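# Stack three bowed boards arch-up on the marked rectangle

## Task

Build a tidy pile of all three curved boards on the rectangle drawn on the mat, with every board lying concave side facing down (arch-shaped) and centred over the board beneath it; when finished, no other object on the table may be in contact with the pile, and the pile must stay put without the robot holding it.

## Robot and tools

ROBOT. Two Franka FR3 arms, left_arm and right_arm, each ending in a Robotiq 140 two-finger gripper. Base roots in the scene frame: left_arm at (+0.023, +0.303, 0) m, right_arm at (+0.019, -0.330, 0) m, both turned slightly about z. The names are just labels; left_arm sits on the +y side.

FRAMES. All printed poses use one scene frame: origin on the tabletop midway between the arms, +x reaching out over the table, +z up. Each gripper also has its own axes: fingers extend along its +z and open/close along its y. end_effector_position is the spot between the pads when shut; closed fingertips stick out about 33 mm past it, open ones about 9 mm. Closing pushes the tips roughly 24 mm further from the arm, so keep that clearance above a surface. Reported hand positions can be slightly wrong, worse at long reach.

THE 18-NUMBER ROW (used by execute_actions rows and by move target). One list covers both arms: first left_arm dx, dy, dz, rx, ry, rz, then left gripper position, force_limit, speed; then the same nine for right_arm. Every value must lie in [-1, 1], and all 18 are required even if one arm stays still.
- dx..rz are an offset, not a pose: a displacement expressed in that gripper's own axes, counted from the gripper pose printed in the most recent result that showed it (before any such result, or for later calls in the same reply, from where the hand is when the action begins). 1.0 equals 0.6 m of travel or 180 degrees; rx, ry, rz form a single rotation vector. Each row in a multi-row action is measured from that same reference, not from the row before. All zeros therefore pull the hand back to the reference pose; it is not a hold.
- Gripper numbers are absolute commands. position: +1 fully open (140 mm), about -0.8 pads touching, -1 squeeze until blocked. force_limit: roughly 14 N at -1, 60 N at 0, 107 N at +1. speed: pad gap changes about 30 mm/s at -1, 140 at 0, 250 at +1. A 0 is a real command, so to leave a gripper alone repeat its previous three numbers. To tighten a grip already reporting 2, raise force_limit and nudge position (e.g. -1 to -0.98).
- To keep one arm fixed: in a reply's first call send the offset that returns it to its desired pose, zeros in later calls.
Each step the controller caps the commanded pose at 70 mm and 16 degrees from the measured pose; position is favoured over orientation if both cannot be met.

TOOLS.
- execute_actions {actions, pictures}. actions holds at most one item. Empty list: just report state. Action: {"rows": [...1 to 15 rows...], "steps": up to 15}, each step 1/30 s, last row repeated if rows run short; default 15 steps. Wait: {"steps": n} with n up to 300, counted from the previous result. pictures (boolean) toggles camera images.
- move {target, speed}. target is one 18-number row as above (offsets from the last shown pose). Each hand follows a straight line toward its goal, both finishing together, lasting 0.5 to 10 s (cut off at 10 s). speed is the path top speed in m/s, 0.002 to 0.5, default 0.25; rotation capped at twice that in rad/s. It does not avoid obstacles or the other arm, and hands may lag, drift or overshoot the speed near full reach. Finger numbers are applied at the start.
- wait {seconds}: 0 to 10, sends nothing new.
- zoom_image {camera, region}: region [x0, y0, x1, y1] in that camera's pixels, origin top-left, at most 504x504. Cameras: cam_head_left, cam_head_right, cam_high, cam_low (896x504), cam_left_wrist, cam_right_wrist (504x504).
- show_instructions: displays the reference pages. read_manual {section}: licence text only. finished_scene {scene}: ends and grades the current scene, irreversible.

READING RESULTS. The state line gives each gripper's position (m) and quaternion wxyz. object_status: 0 moving, 1 blocked while opening, 2 blocked while closing (a grip), 3 reached target or pads met (a thin item might still be held). position_measured is in counts, 3 open to 230 closed, non-linear. "pose unreachable" means the clearance check altered or blocked that arm's command; HELD flags steps not sent. "Hand target" shows where the controller is currently driving each gripper. A move adds a "move:" line: done, off_target, moving, held or fault, plus limits (paced = command clipped; held = some steps blocked, after which the arm may surge), and each hand's distance to its goal. After an action ends an arm only continues to its last clipped pose, so check the pose and send the remainder. Torque lines and external-torque estimates are noisy.

AVOID. Torque load limits: 20 N m waist and shoulder, 18 upper arm roll and elbow, 12 for the three wrist joints (held weight counts); exceeding one freezes that arm for 10 s. MOTOR HOT warns of overheating before a brake stop. Keep the arms from striking or pressing each other. Approach slowly near contact; fast moves or targets far past a surface hit hard. Do not drop, slam or knock anything off the table. Parts may occasionally be tugged or pushed by outside forces, so verify grips and placement.

Each tool is called after "Request:" as name(argument=value, ...), one argument or row to a line, values as JSON.

Reference images:

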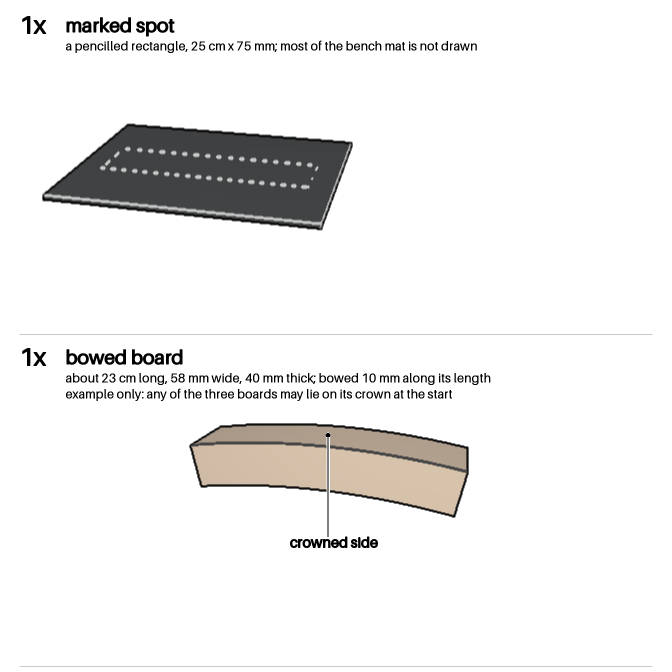

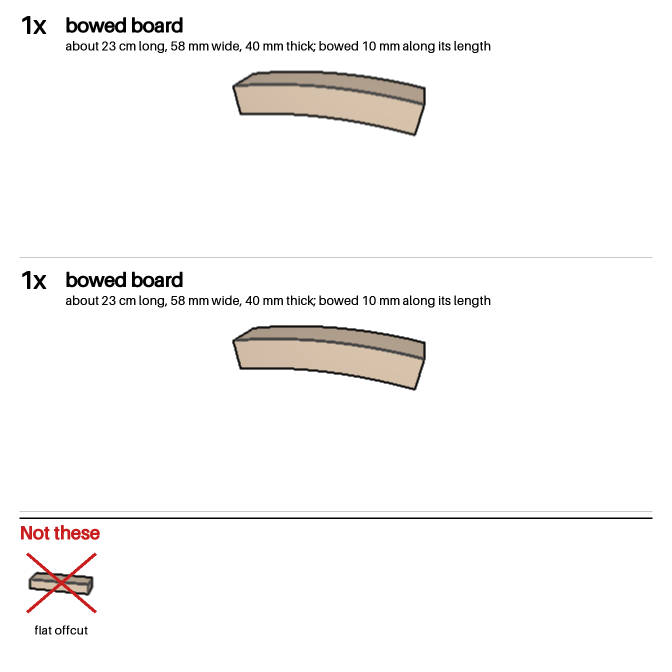

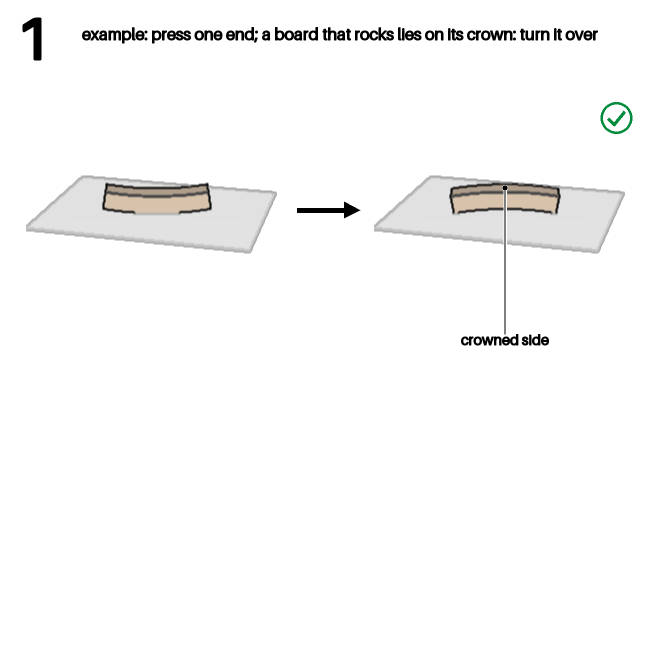

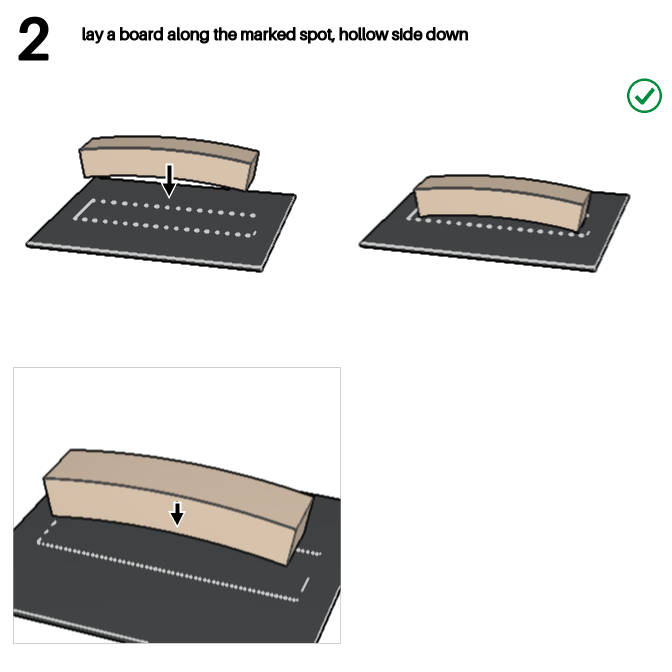

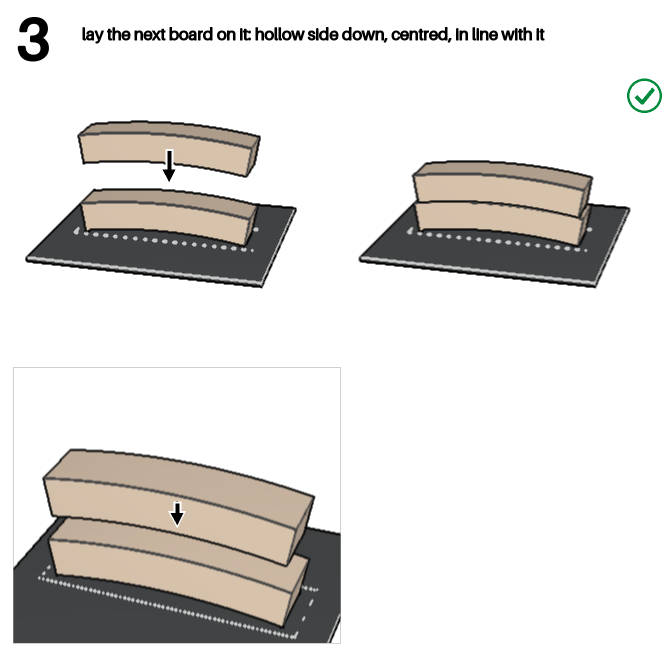

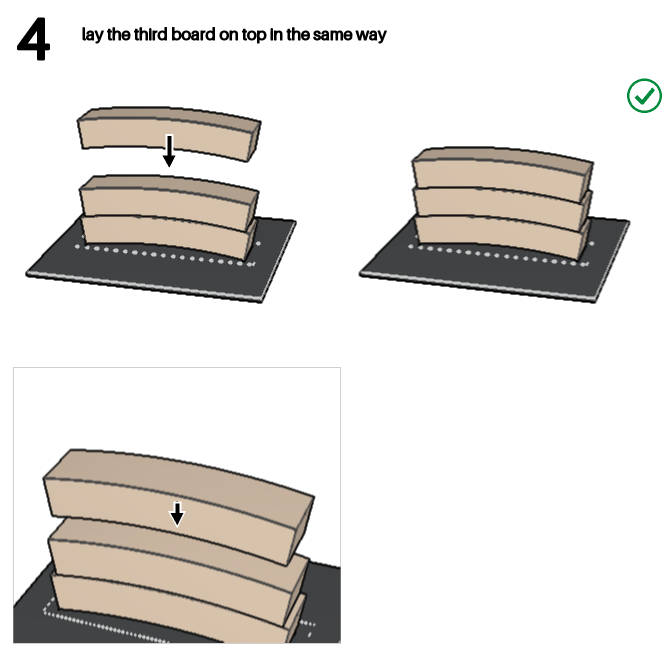

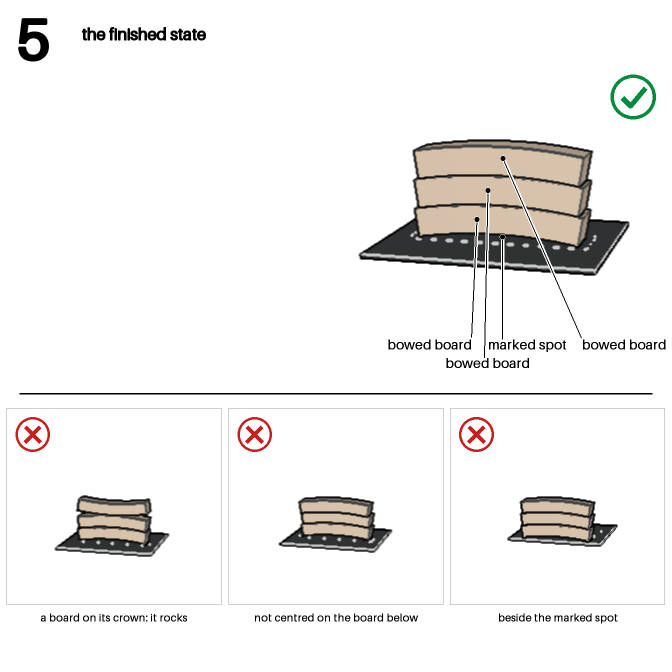

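## Session

Request:
execute_actions(
  actions=[],
)

Scene clock: 0.00 s of 6800.00 s.
left_arm: end_effector_position=(+0.7468, +0.0635, +0.3333) position_measured=230 object_status=3 end_effector_quat_wxyz=(+0.163, -0.492, +0.788, -0.332) | right_arm: end_effector_position=(+0.4576, -0.5485, +0.3229) position_measured=3 object_status=3 end_effector_quat_wxyz=(-0.415, +0.890, -0.061, -0.182)
Joint positions: left_arm=[-0.062  0.105 -0.048 -1.991 -0.519  2.793  0.58 ] | right_arm=[-0.71   0.598  0.076 -1.134  0.457  0.915 -2.034]
Joint velocities: left_arm=[ 0.    -0.001 -0.001  0.001 -0.001  0.002 -0.001] | right_arm=[ 0.001 -0.001  0.001 -0.    -0.001  0.     0.001]
Joint torques (N m, as the joint torque sensors report them, + toward a larger angle): no reading
External joint torques (N m, as the arm's controller estimates them; a push from outside toward a larger angle lowers the number): no reading
Hand target (left_arm): +0.747, +0.063, +0.333; +0.163, -0.492, +0.788, -0.332
Hand target (right_arm): +0.458, -0.549, +0.323; -0.415, +0.890, -0.061, -0.182

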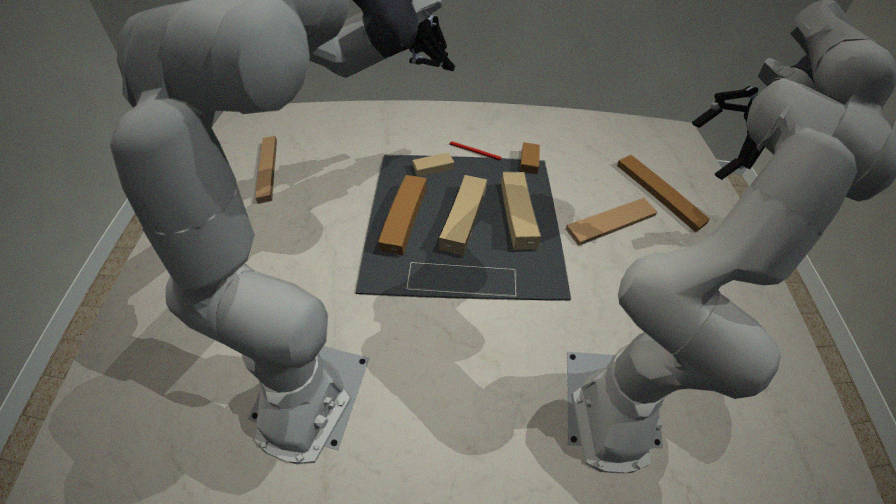

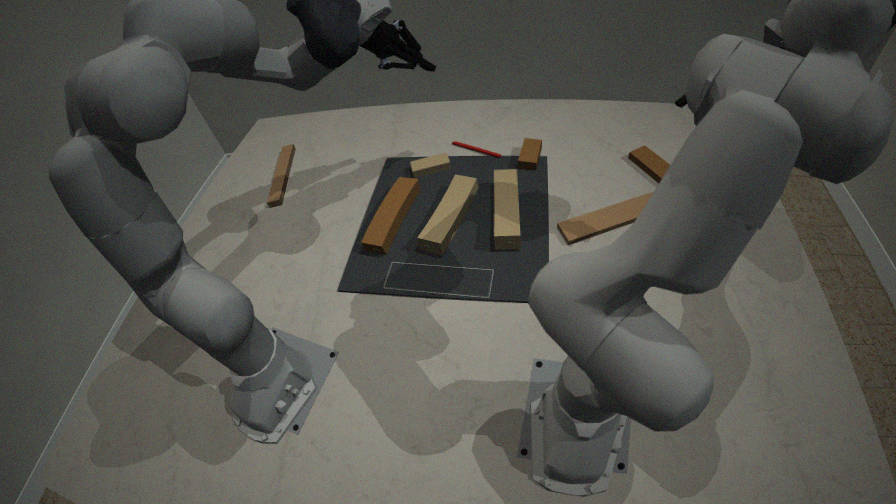

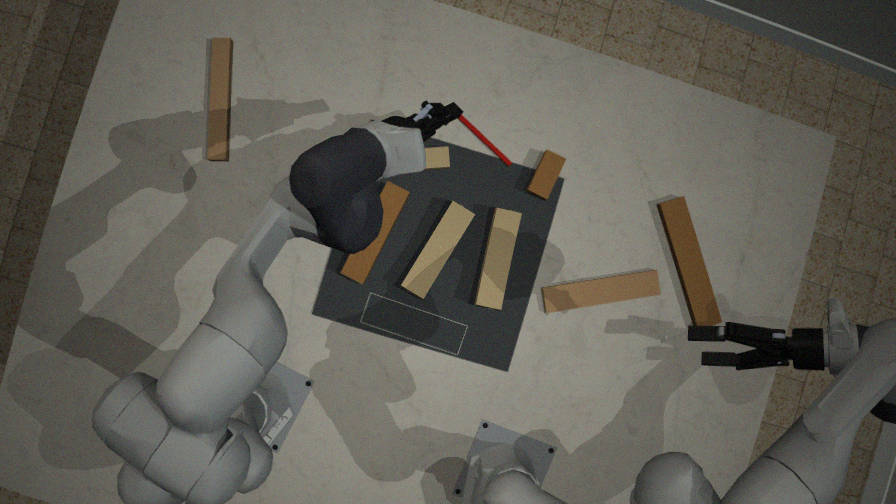

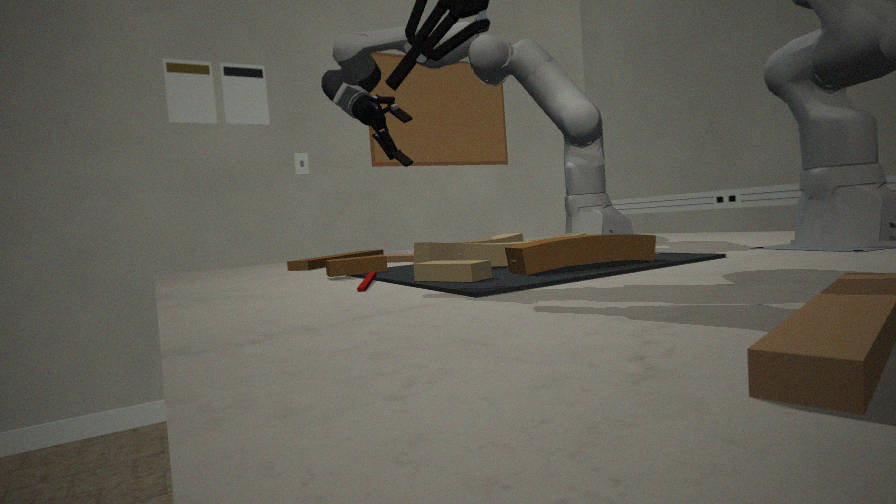

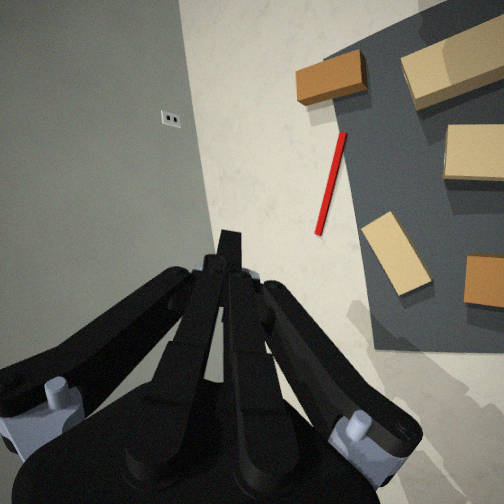

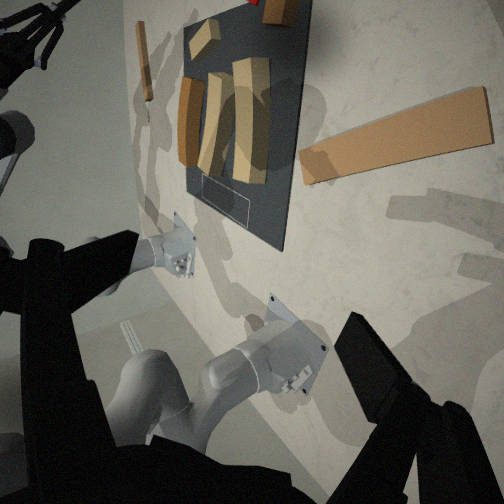

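Request:
zoom_image(
  camera="cam_low",
  region=[380,200,700,310],
)

Request:
zoom_image(
  camera="cam_high",
  region=[300,140,600,380],
)

Request:
zoom_image(
  camera="cam_right_wrist",
  region=[150,20,320,240],
)

Region (380, 200, 700, 310) of cam_low's 896x504 image, scaled by 1.575, with more detail than that image has; it fills the top 173 rows of this view, and the rest is white.

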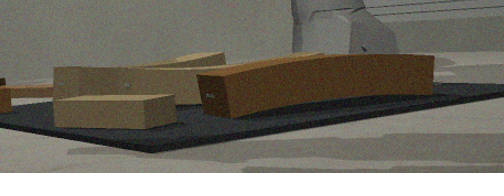

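Region (300, 140, 600, 380) of cam_high's 896x504 image, scaled by 1.680, with more detail than that image has; it fills the top 403 rows of this view, and the rest is white.

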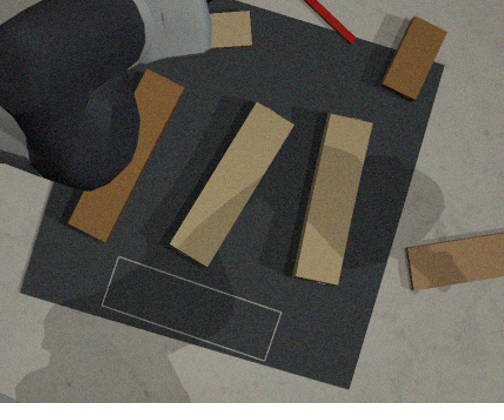

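Region (150, 20, 320, 240) of cam_right_wrist's 504x504 image, scaled by 2.291, with more detail than that image has; it fills the left 389 columns of this view, and the rest is white.

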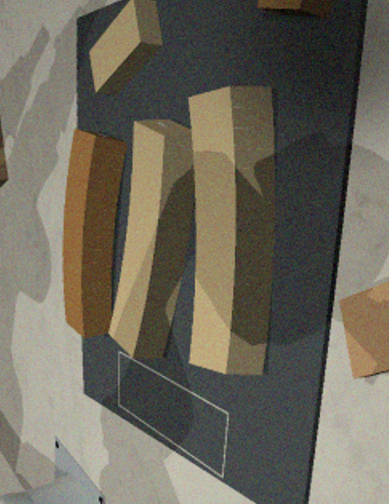

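Request:
move(
  target=[0.078,0.463,-0.122,-0.219,0.139,0.404,0.5,0,0,0.106,-0.259,0.595,-0.277,0.113,-0.055,0.5,0,0],
)

Request:
move(
  target=[0,0,0.17,0,0,0,0.5,0,0,0,0,0.17,0,0,0,0.5,0,0],
)

Scene clock: 59.50 s of 6800.00 s.
left_arm: end_effector_position=(+0.4987, +0.1314, +0.2000) position_measured=66 object_status=3 end_effector_quat_wxyz=(+0.001, +0.103, +0.995, -0.002) | right_arm: end_effector_position=(+0.4529, -0.1799, +0.1885) position_measured=66 object_status=3 end_effector_quat_wxyz=(+0.008, +0.999, +0.032, -0.011)
Joint positions: left_arm=[-0.07  -0.104 -0.08  -2.244 -0.013  2.143  1.441] | right_arm=[-0.334 -0.276  0.737 -2.374  0.207  2.13  -1.462]
Joint velocities: left_arm=[-0.001  0.001 -0.    -0.001  0.     0.001  0.011] | right_arm=[-0.004 -0.     0.003  0.     0.     0.     0.027]
Joint torques (N m, as the joint torque sensors report them, + toward a larger angle): left_arm=[ -0.93 -28.41  -0.48  24.08   1.06   1.66   0.35] | right_arm=[ -1.86 -13.42  -4.71  26.43   0.06   2.77   0.29]
External joint torques (N m, as the arm's controller estimates them; a push from outside toward a larger angle lowers the number): left_arm=[-0.8  -1.04 -0.5   0.74  0.38 -0.76  0.35] | right_arm=[-1.85  0.68  0.78  3.52 -0.66  0.31  0.29]
Hand target (left_arm): +0.497, +0.131, +0.200; -0.001, +0.110, +0.994, -0.000
Hand target (right_arm): +0.455, -0.179, +0.189; +0.009, +1.000, +0.027, -0.009
Off the commanded pose (left_arm): 0.002 m, 1 deg.
Off the commanded pose (right_arm): 0.014 m, 2 deg.
After step 90, 52.57 s passed at rest.
move: off_target (right_arm)
camera_calibration (this result's frames):
cam_left_wrist: T_world_to_cam=[[0.00391132, 0.999572, 0.0290082, -0.154215], [0.924057, -0.0147009, 0.381971, -0.529002], [0.382234, 0.0253112, -0.923719, 0.187361], [0, 0, 0, 1]] pos_world=[0.417816, 0.141629, 0.379606]
cam_right_wrist: T_world_to_cam=[[0.438719, -0.898245, -0.0260924, -0.363305], [-0.867499, -0.430921, 0.248502, 0.298325], [-0.234459, -0.0863873, -0.96828, 0.439523], [0, 0, 0, 1]] pos_world=[0.521235, -0.159813, 0.341968]

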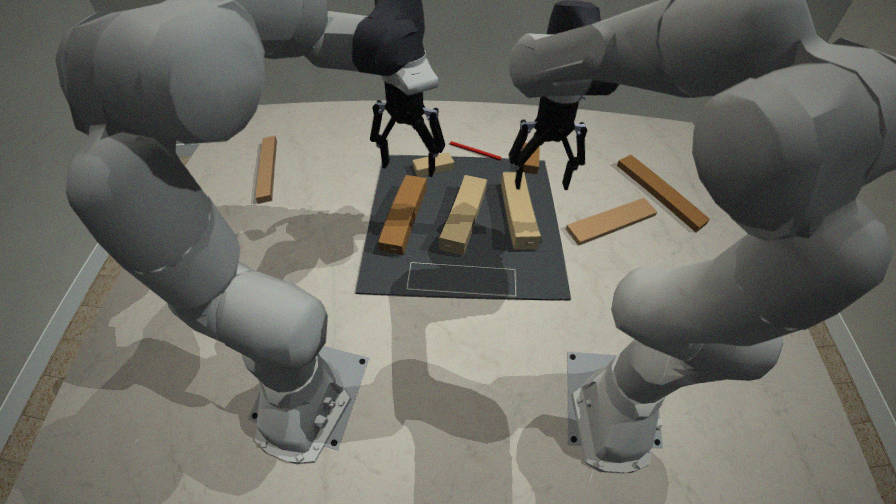

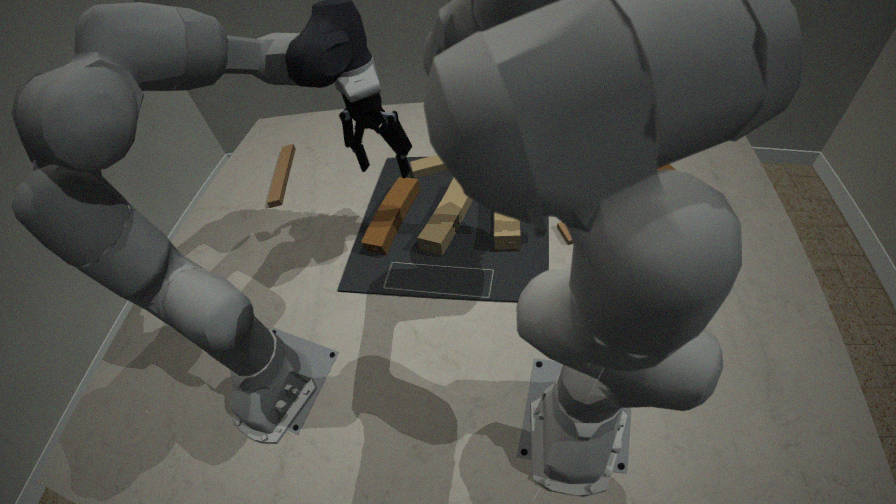

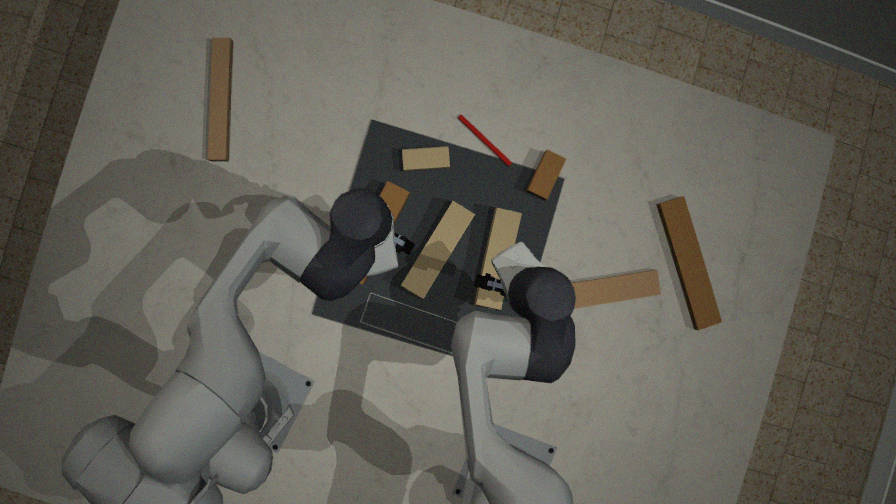

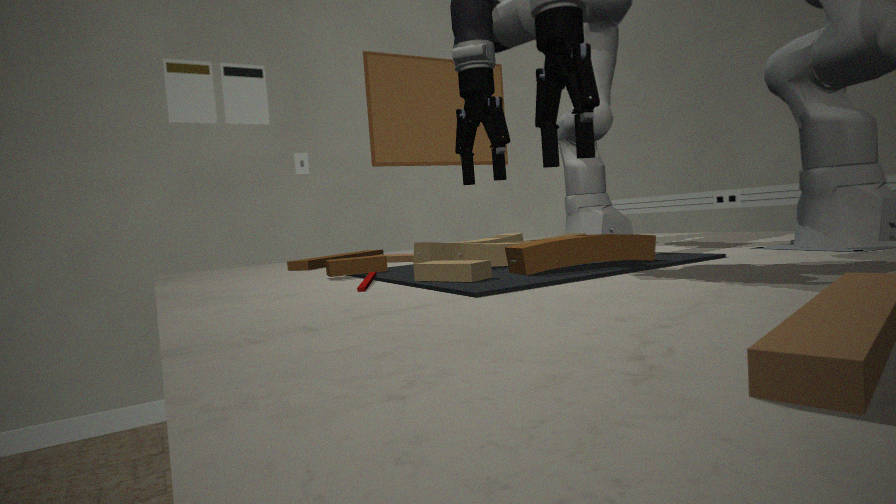

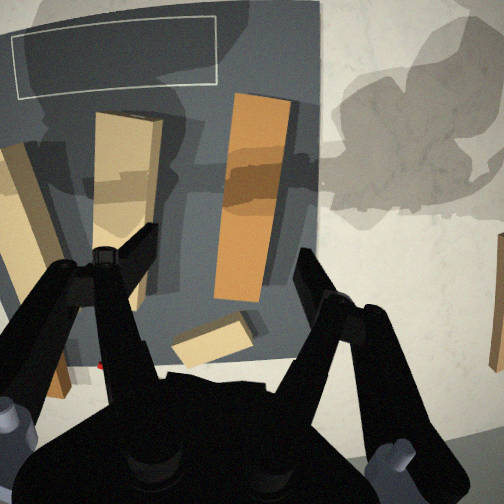

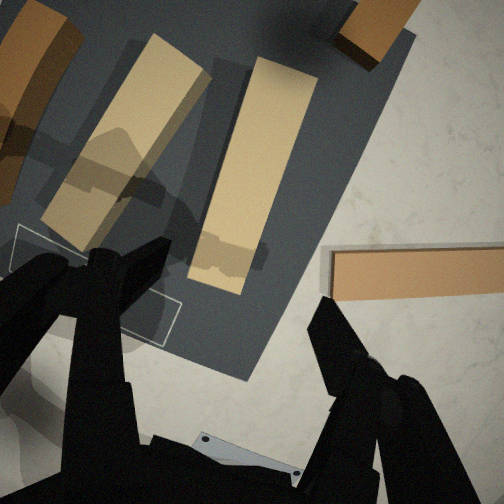

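Scene clock: 60.70 s of 6800.00 s.
left_arm: end_effector_position=(+0.4976, +0.1330, +0.0976) position_measured=66 object_status=3 end_effector_quat_wxyz=(-0.002, +0.104, +0.995, -0.001) | right_arm: end_effector_position=(+0.4479, -0.1819, +0.0874) position_measured=66 object_status=3 end_effector_quat_wxyz=(+0.007, +0.999, +0.038, -0.014)
Joint positions: left_arm=[-0.07   0.048 -0.08  -2.354  0.003  2.399  1.434] | right_arm=[-0.369 -0.065  0.802 -2.498  0.063  2.421 -1.359]
Joint velocities: left_arm=[ 0.     0.001 -0.001  0.001 -0.     0.009 -0.002] | right_arm=[-0.001  0.001  0.001 -0.001 -0.009  0.011  0.034]
Joint torques (N m, as the joint torque sensors report them, + toward a larger angle): left_arm=[  0.12 -29.9    0.23  23.21   0.93   2.72  -0.19] | right_arm=[ -0.05 -16.24  -0.4   23.8   -0.06   2.66   0.2 ]
External joint torques (N m, as the arm's controller estimates them; a push from outside toward a larger angle lowers the number): left_arm=[ 0.06  0.45  0.25  2.28  0.39  0.32 -0.19] | right_arm=[-0.07  1.01  0.93  3.4  -0.61  0.22  0.2 ]
Hand target (left_arm): +0.500, +0.133, +0.098; +0.001, +0.102, +0.995, -0.001
Hand target (right_arm): +0.450, -0.181, +0.088; +0.007, +0.999, +0.033, -0.011
Off the commanded pose (left_arm): 0.002 m, 0 deg.
Off the commanded pose (right_arm): 0.003 m, 1 deg.
move: done
camera_calibration (this result's frames):
cam_left_wrist: T_world_to_cam=[[0.00653134, 0.999477, 0.0316832, -0.154415], [0.925877, -0.0180138, 0.377396, -0.48891], [0.377769, 0.0268698, -0.92551, 0.095379], [0, 0, 0, 1]] pos_world=[0.417648, 0.142965, 0.277679]
cam_right_wrist: T_world_to_cam=[[0.448992, -0.893035, -0.0299063, -0.368834], [-0.861165, -0.441411, 0.252093, 0.313183], [-0.238329, -0.0874337, -0.967241, 0.341781], [0, 0, 0, 1]] pos_world=[0.516762, -0.161256, 0.240602]

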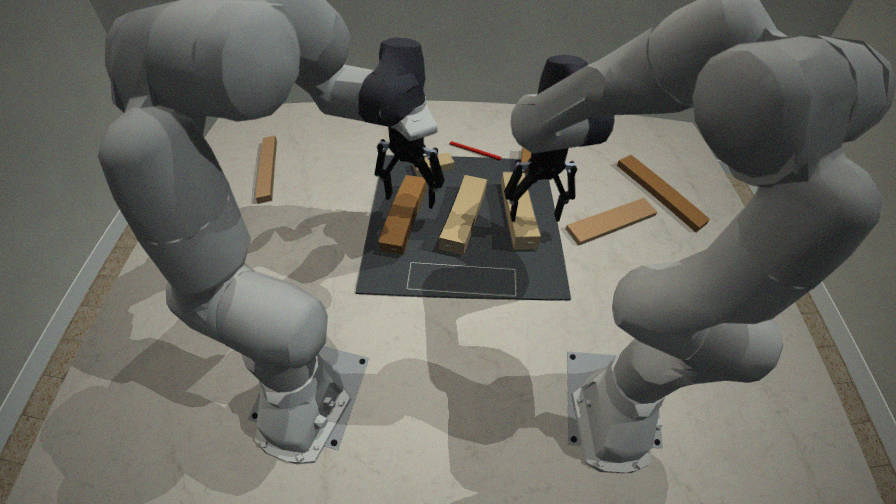

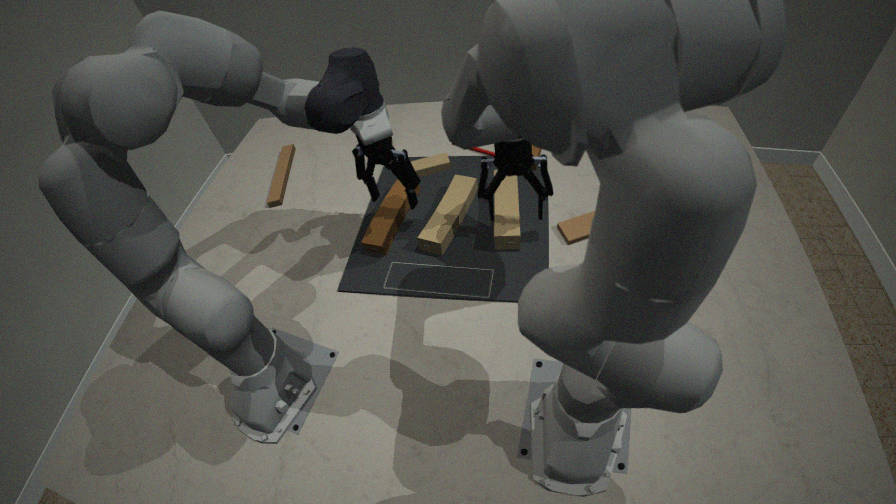

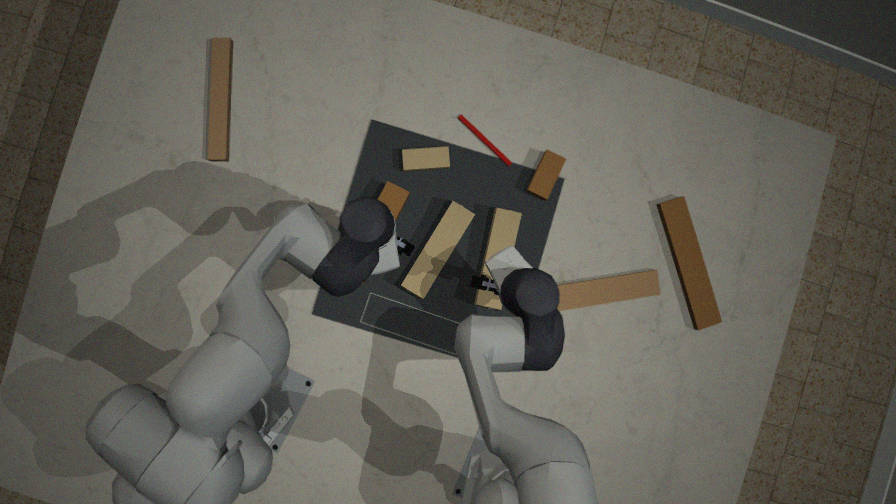

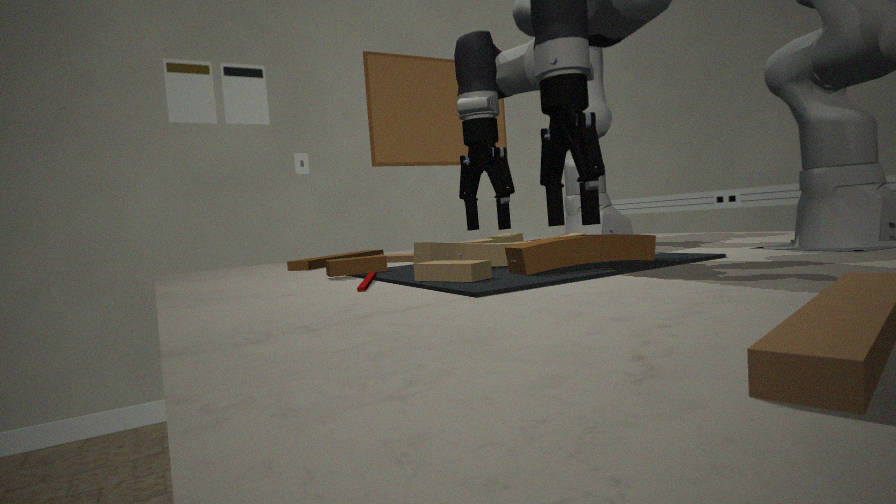

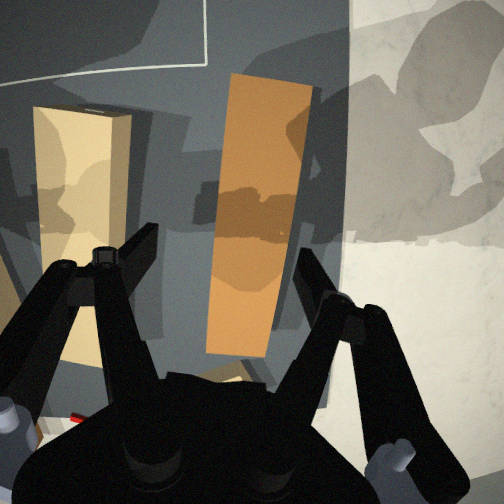

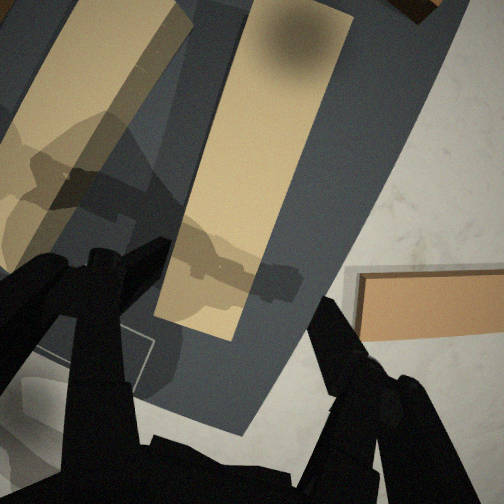

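Request:
move(
  target=[0,0.027,0,0,0,-0.012,0.5,0,0,0.01,-0.037,0,0,0,0,0.5,0,0],
)

Request:
move(
  target=[0,0,0.078,0,0,0,0.5,0,0,0,0,0.068,0,0,0,0.5,0,0],
  speed=0.08,
)

Scene clock: 73.23 s of 6800.00 s.
left_arm: end_effector_position=(+0.5011, +0.1469, +0.0977) position_measured=66 object_status=3 end_effector_quat_wxyz=(-0.001, +0.090, +0.996, -0.000) | right_arm: end_effector_position=(+0.4528, -0.1608, +0.0870) position_measured=66 object_status=3 end_effector_quat_wxyz=(+0.005, +0.999, +0.044, -0.013)
Joint positions: left_arm=[-0.058  0.045 -0.065 -2.359  0.003  2.401  1.433] | right_arm=[-0.357 -0.022  0.824 -2.462  0.022  2.42  -1.303]
Joint velocities: left_arm=[ 0.     0.001  0.001 -0.    -0.    -0.     0.001] | right_arm=[-0.001  0.008  0.     0.005 -0.02  -0.005  0.051]
Joint torques (N m, as the joint torque sensors report them, + toward a larger angle): left_arm=[  1.11 -31.26   0.95  21.08   0.02   2.19  -0.1 ] | right_arm=[  0.99 -17.76   0.81  23.74  -0.17   1.89   0.12]
External joint torques (N m, as the arm's controller estimates them; a push from outside toward a larger angle lowers the number): left_arm=[ 1.16 -1.06  1.04  0.15 -0.53 -0.21 -0.1 ] | right_arm=[ 1.08  0.21  1.38  3.27 -0.73 -0.57  0.12]
Hand target (left_arm): +0.501, +0.149, +0.098; -0.002, +0.085, +0.996, -0.001
Hand target (right_arm): +0.452, -0.159, +0.087; +0.006, +0.999, +0.038, -0.014
Off the commanded pose (left_arm): 0.002 m, 1 deg.
Off the commanded pose (right_arm): 0.002 m, 1 deg.
After step 90, 8.83 s passed at rest.
move: done
camera_calibration (this result's frames):
cam_left_wrist: T_world_to_cam=[[-0.0219461, 0.99923, 0.0325106, -0.154044], [0.9257, 0.00802701, 0.378173, -0.49569], [0.377621, 0.0383945, -0.925164, 0.0920796], [0, 0, 0, 1]] pos_world=[0.420708, 0.154369, 0.277653]
cam_right_wrist: T_world_to_cam=[[0.459649, -0.887512, -0.0323246, -0.35594], [-0.85626, -0.452535, 0.249058, 0.323048], [-0.23567, -0.0868011, -0.967949, 0.343375], [0, 0, 0, 1]] pos_world=[0.521144, -0.139906, 0.240406]

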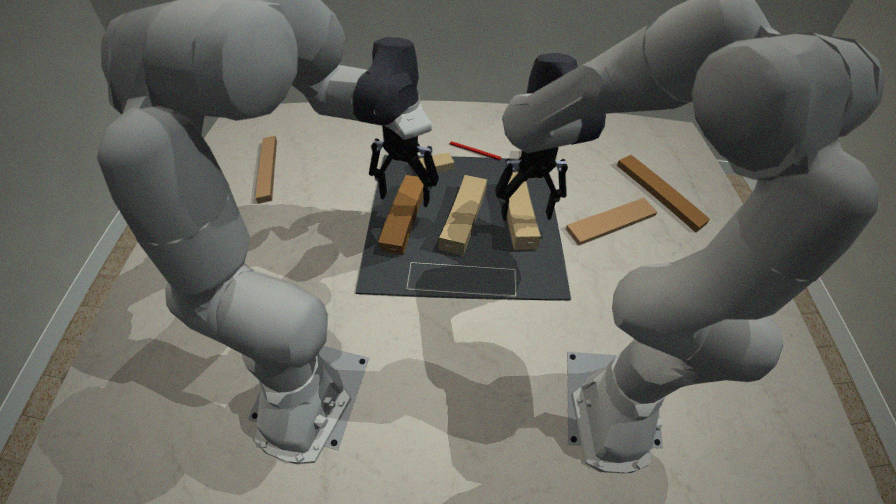

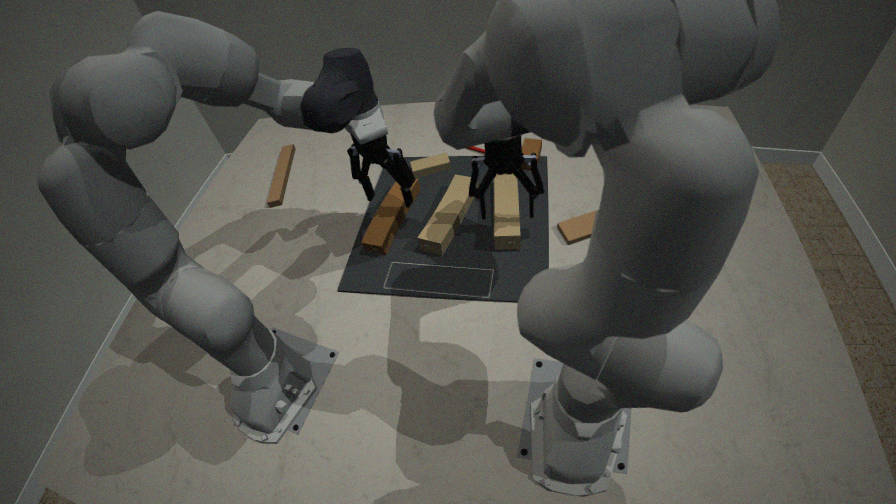

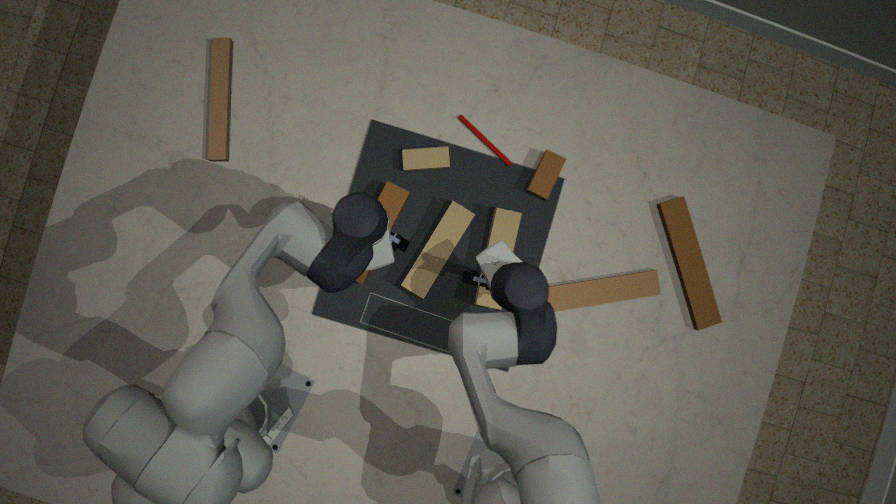

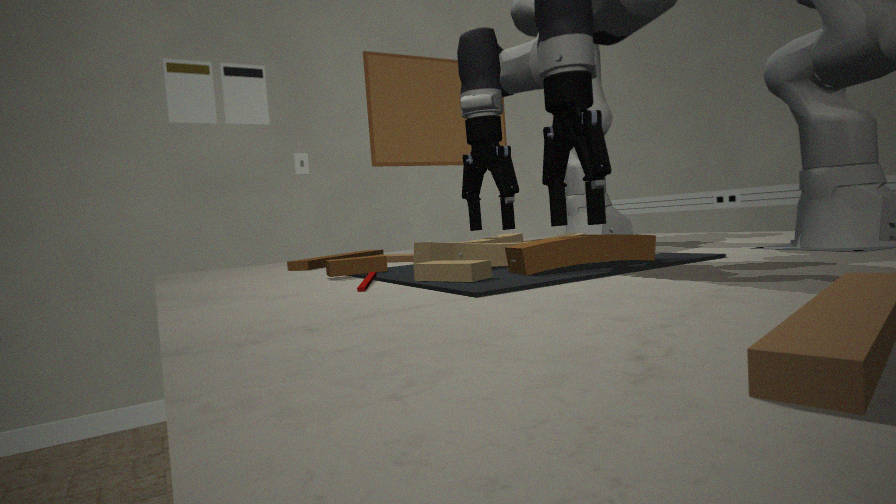

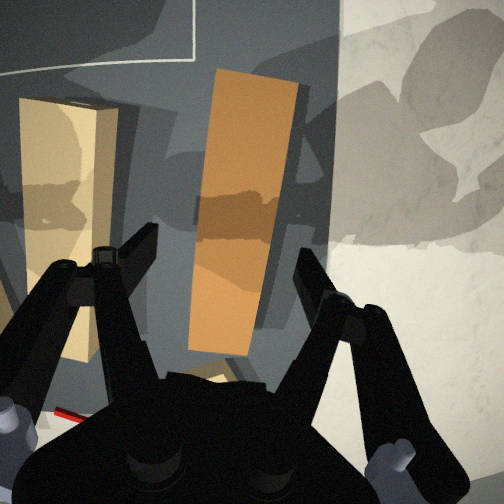

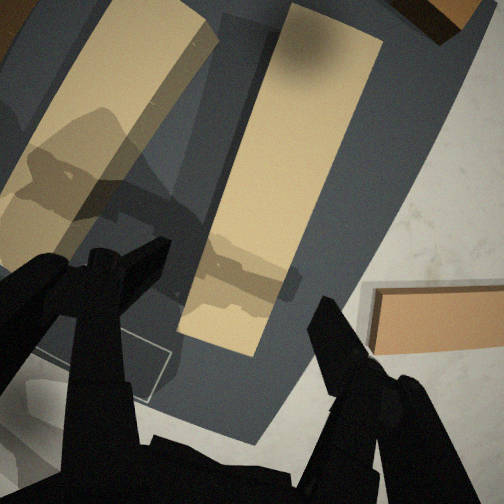

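Scene clock: 74.33 s of 6800.00 s.
left_arm: end_effector_position=(+0.4998, +0.1468, +0.0511) position_measured=66 object_status=3 end_effector_quat_wxyz=(-0.003, +0.093, +0.996, +0.000) | right_arm: end_effector_position=(+0.4511, -0.1602, +0.0480) position_measured=66 object_status=3 end_effector_quat_wxyz=(+0.004, +0.999, +0.051, -0.014)
Joint positions: left_arm=[-0.058  0.139 -0.065 -2.381  0.014  2.514  1.43 ] | right_arm=[-0.347  0.1    0.804 -2.483 -0.123  2.521 -1.211]
Joint velocities: left_arm=[ 0.     0.001  0.003 -0.002  0.     0.012 -0.001] | right_arm=[-0.001  0.002 -0.001 -0.001 -0.011  0.009  0.039]
Joint torques (N m, as the joint torque sensors report them, + toward a larger angle): left_arm=[  0.11 -31.31   0.88  20.46   0.87   2.7   -0.21] | right_arm=[  1.07 -19.25   0.15  19.8   -0.31   2.79   0.15]
External joint torques (N m, as the arm's controller estimates them; a push from outside toward a larger angle lowers the number): left_arm=[-0.06  0.48  0.85  1.09  0.4   0.32 -0.21] | right_arm=[ 1.08  1.15 -1.93  0.9  -0.79  0.34  0.15]
Hand target (left_arm): +0.501, +0.148, +0.051; -0.001, +0.090, +0.996, +0.000
Hand target (right_arm): +0.452, -0.160, +0.047; +0.004, +0.999, +0.044, -0.013
Off the commanded pose (left_arm): 0.001 m, 0 deg.
Off the commanded pose (right_arm): 0.002 m, 1 deg.
move: done
camera_calibration (this result's frames):
cam_left_wrist: T_world_to_cam=[[-0.0165834, 0.999292, 0.0337733, -0.155288], [0.92729, 0.00273703, 0.374334, -0.476655], [0.373977, 0.0375254, -0.926679, 0.0515338], [0, 0, 0, 1]] pos_world=[0.42015, 0.154549, 0.231428]
cam_right_wrist: T_world_to_cam=[[0.47177, -0.881006, -0.035515, -0.360146], [-0.84944, -0.464928, 0.249587, 0.326498], [-0.2364, -0.0875799, -0.967701, 0.30544], [0, 0, 0, 1]] pos_world=[0.519452, -0.138742, 0.201294]

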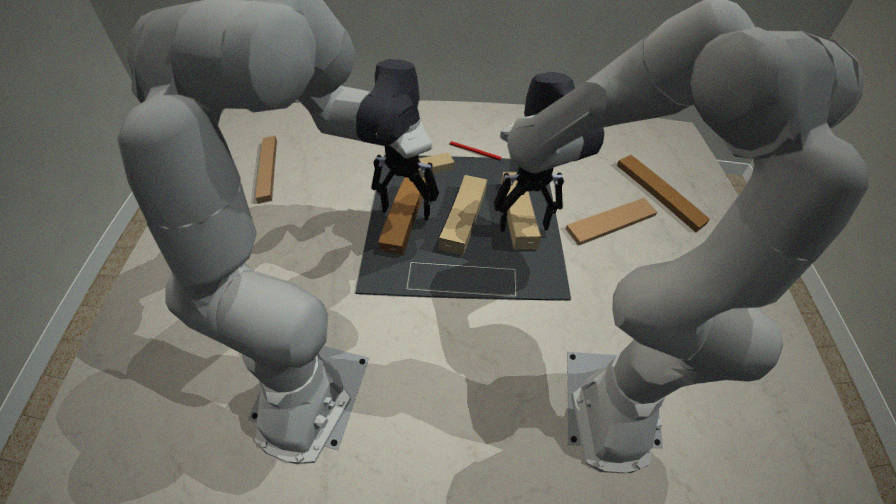

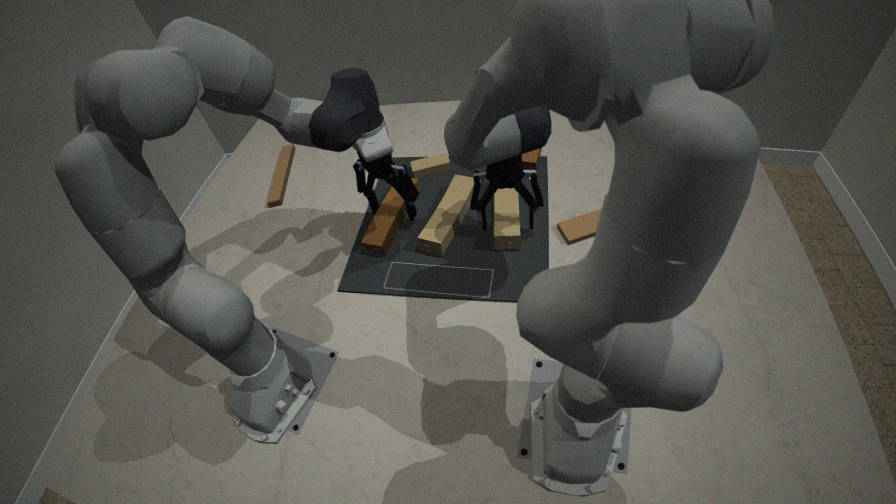

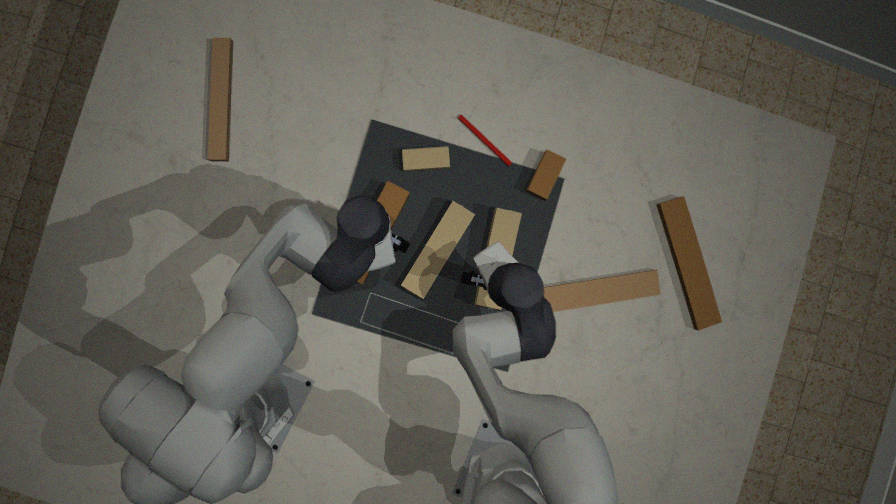

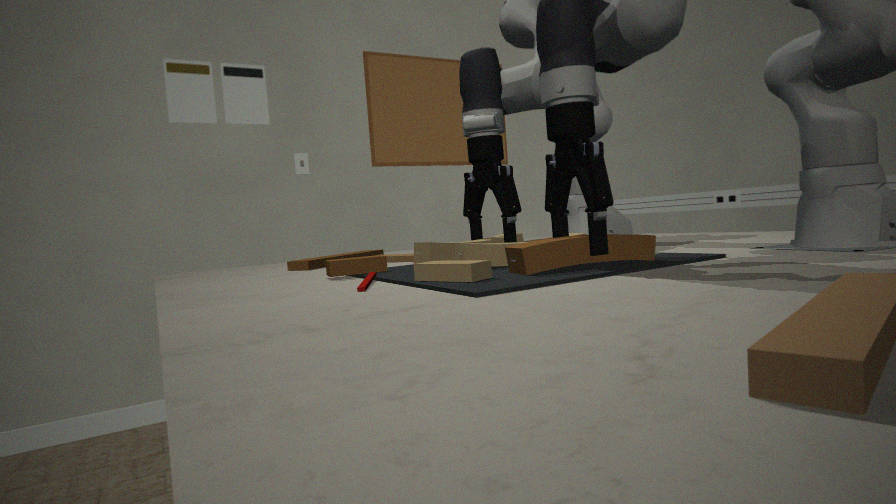

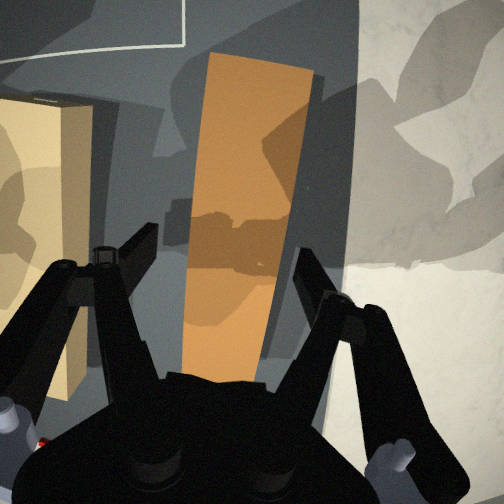

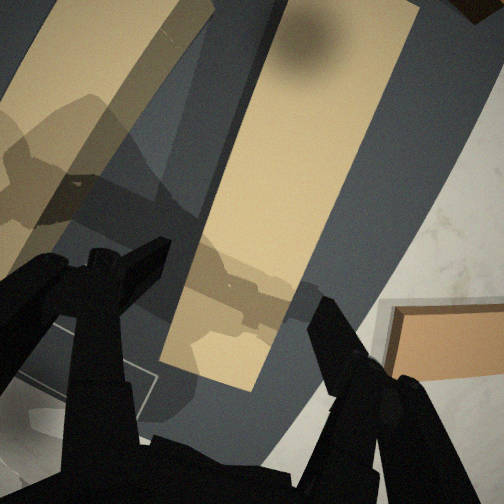

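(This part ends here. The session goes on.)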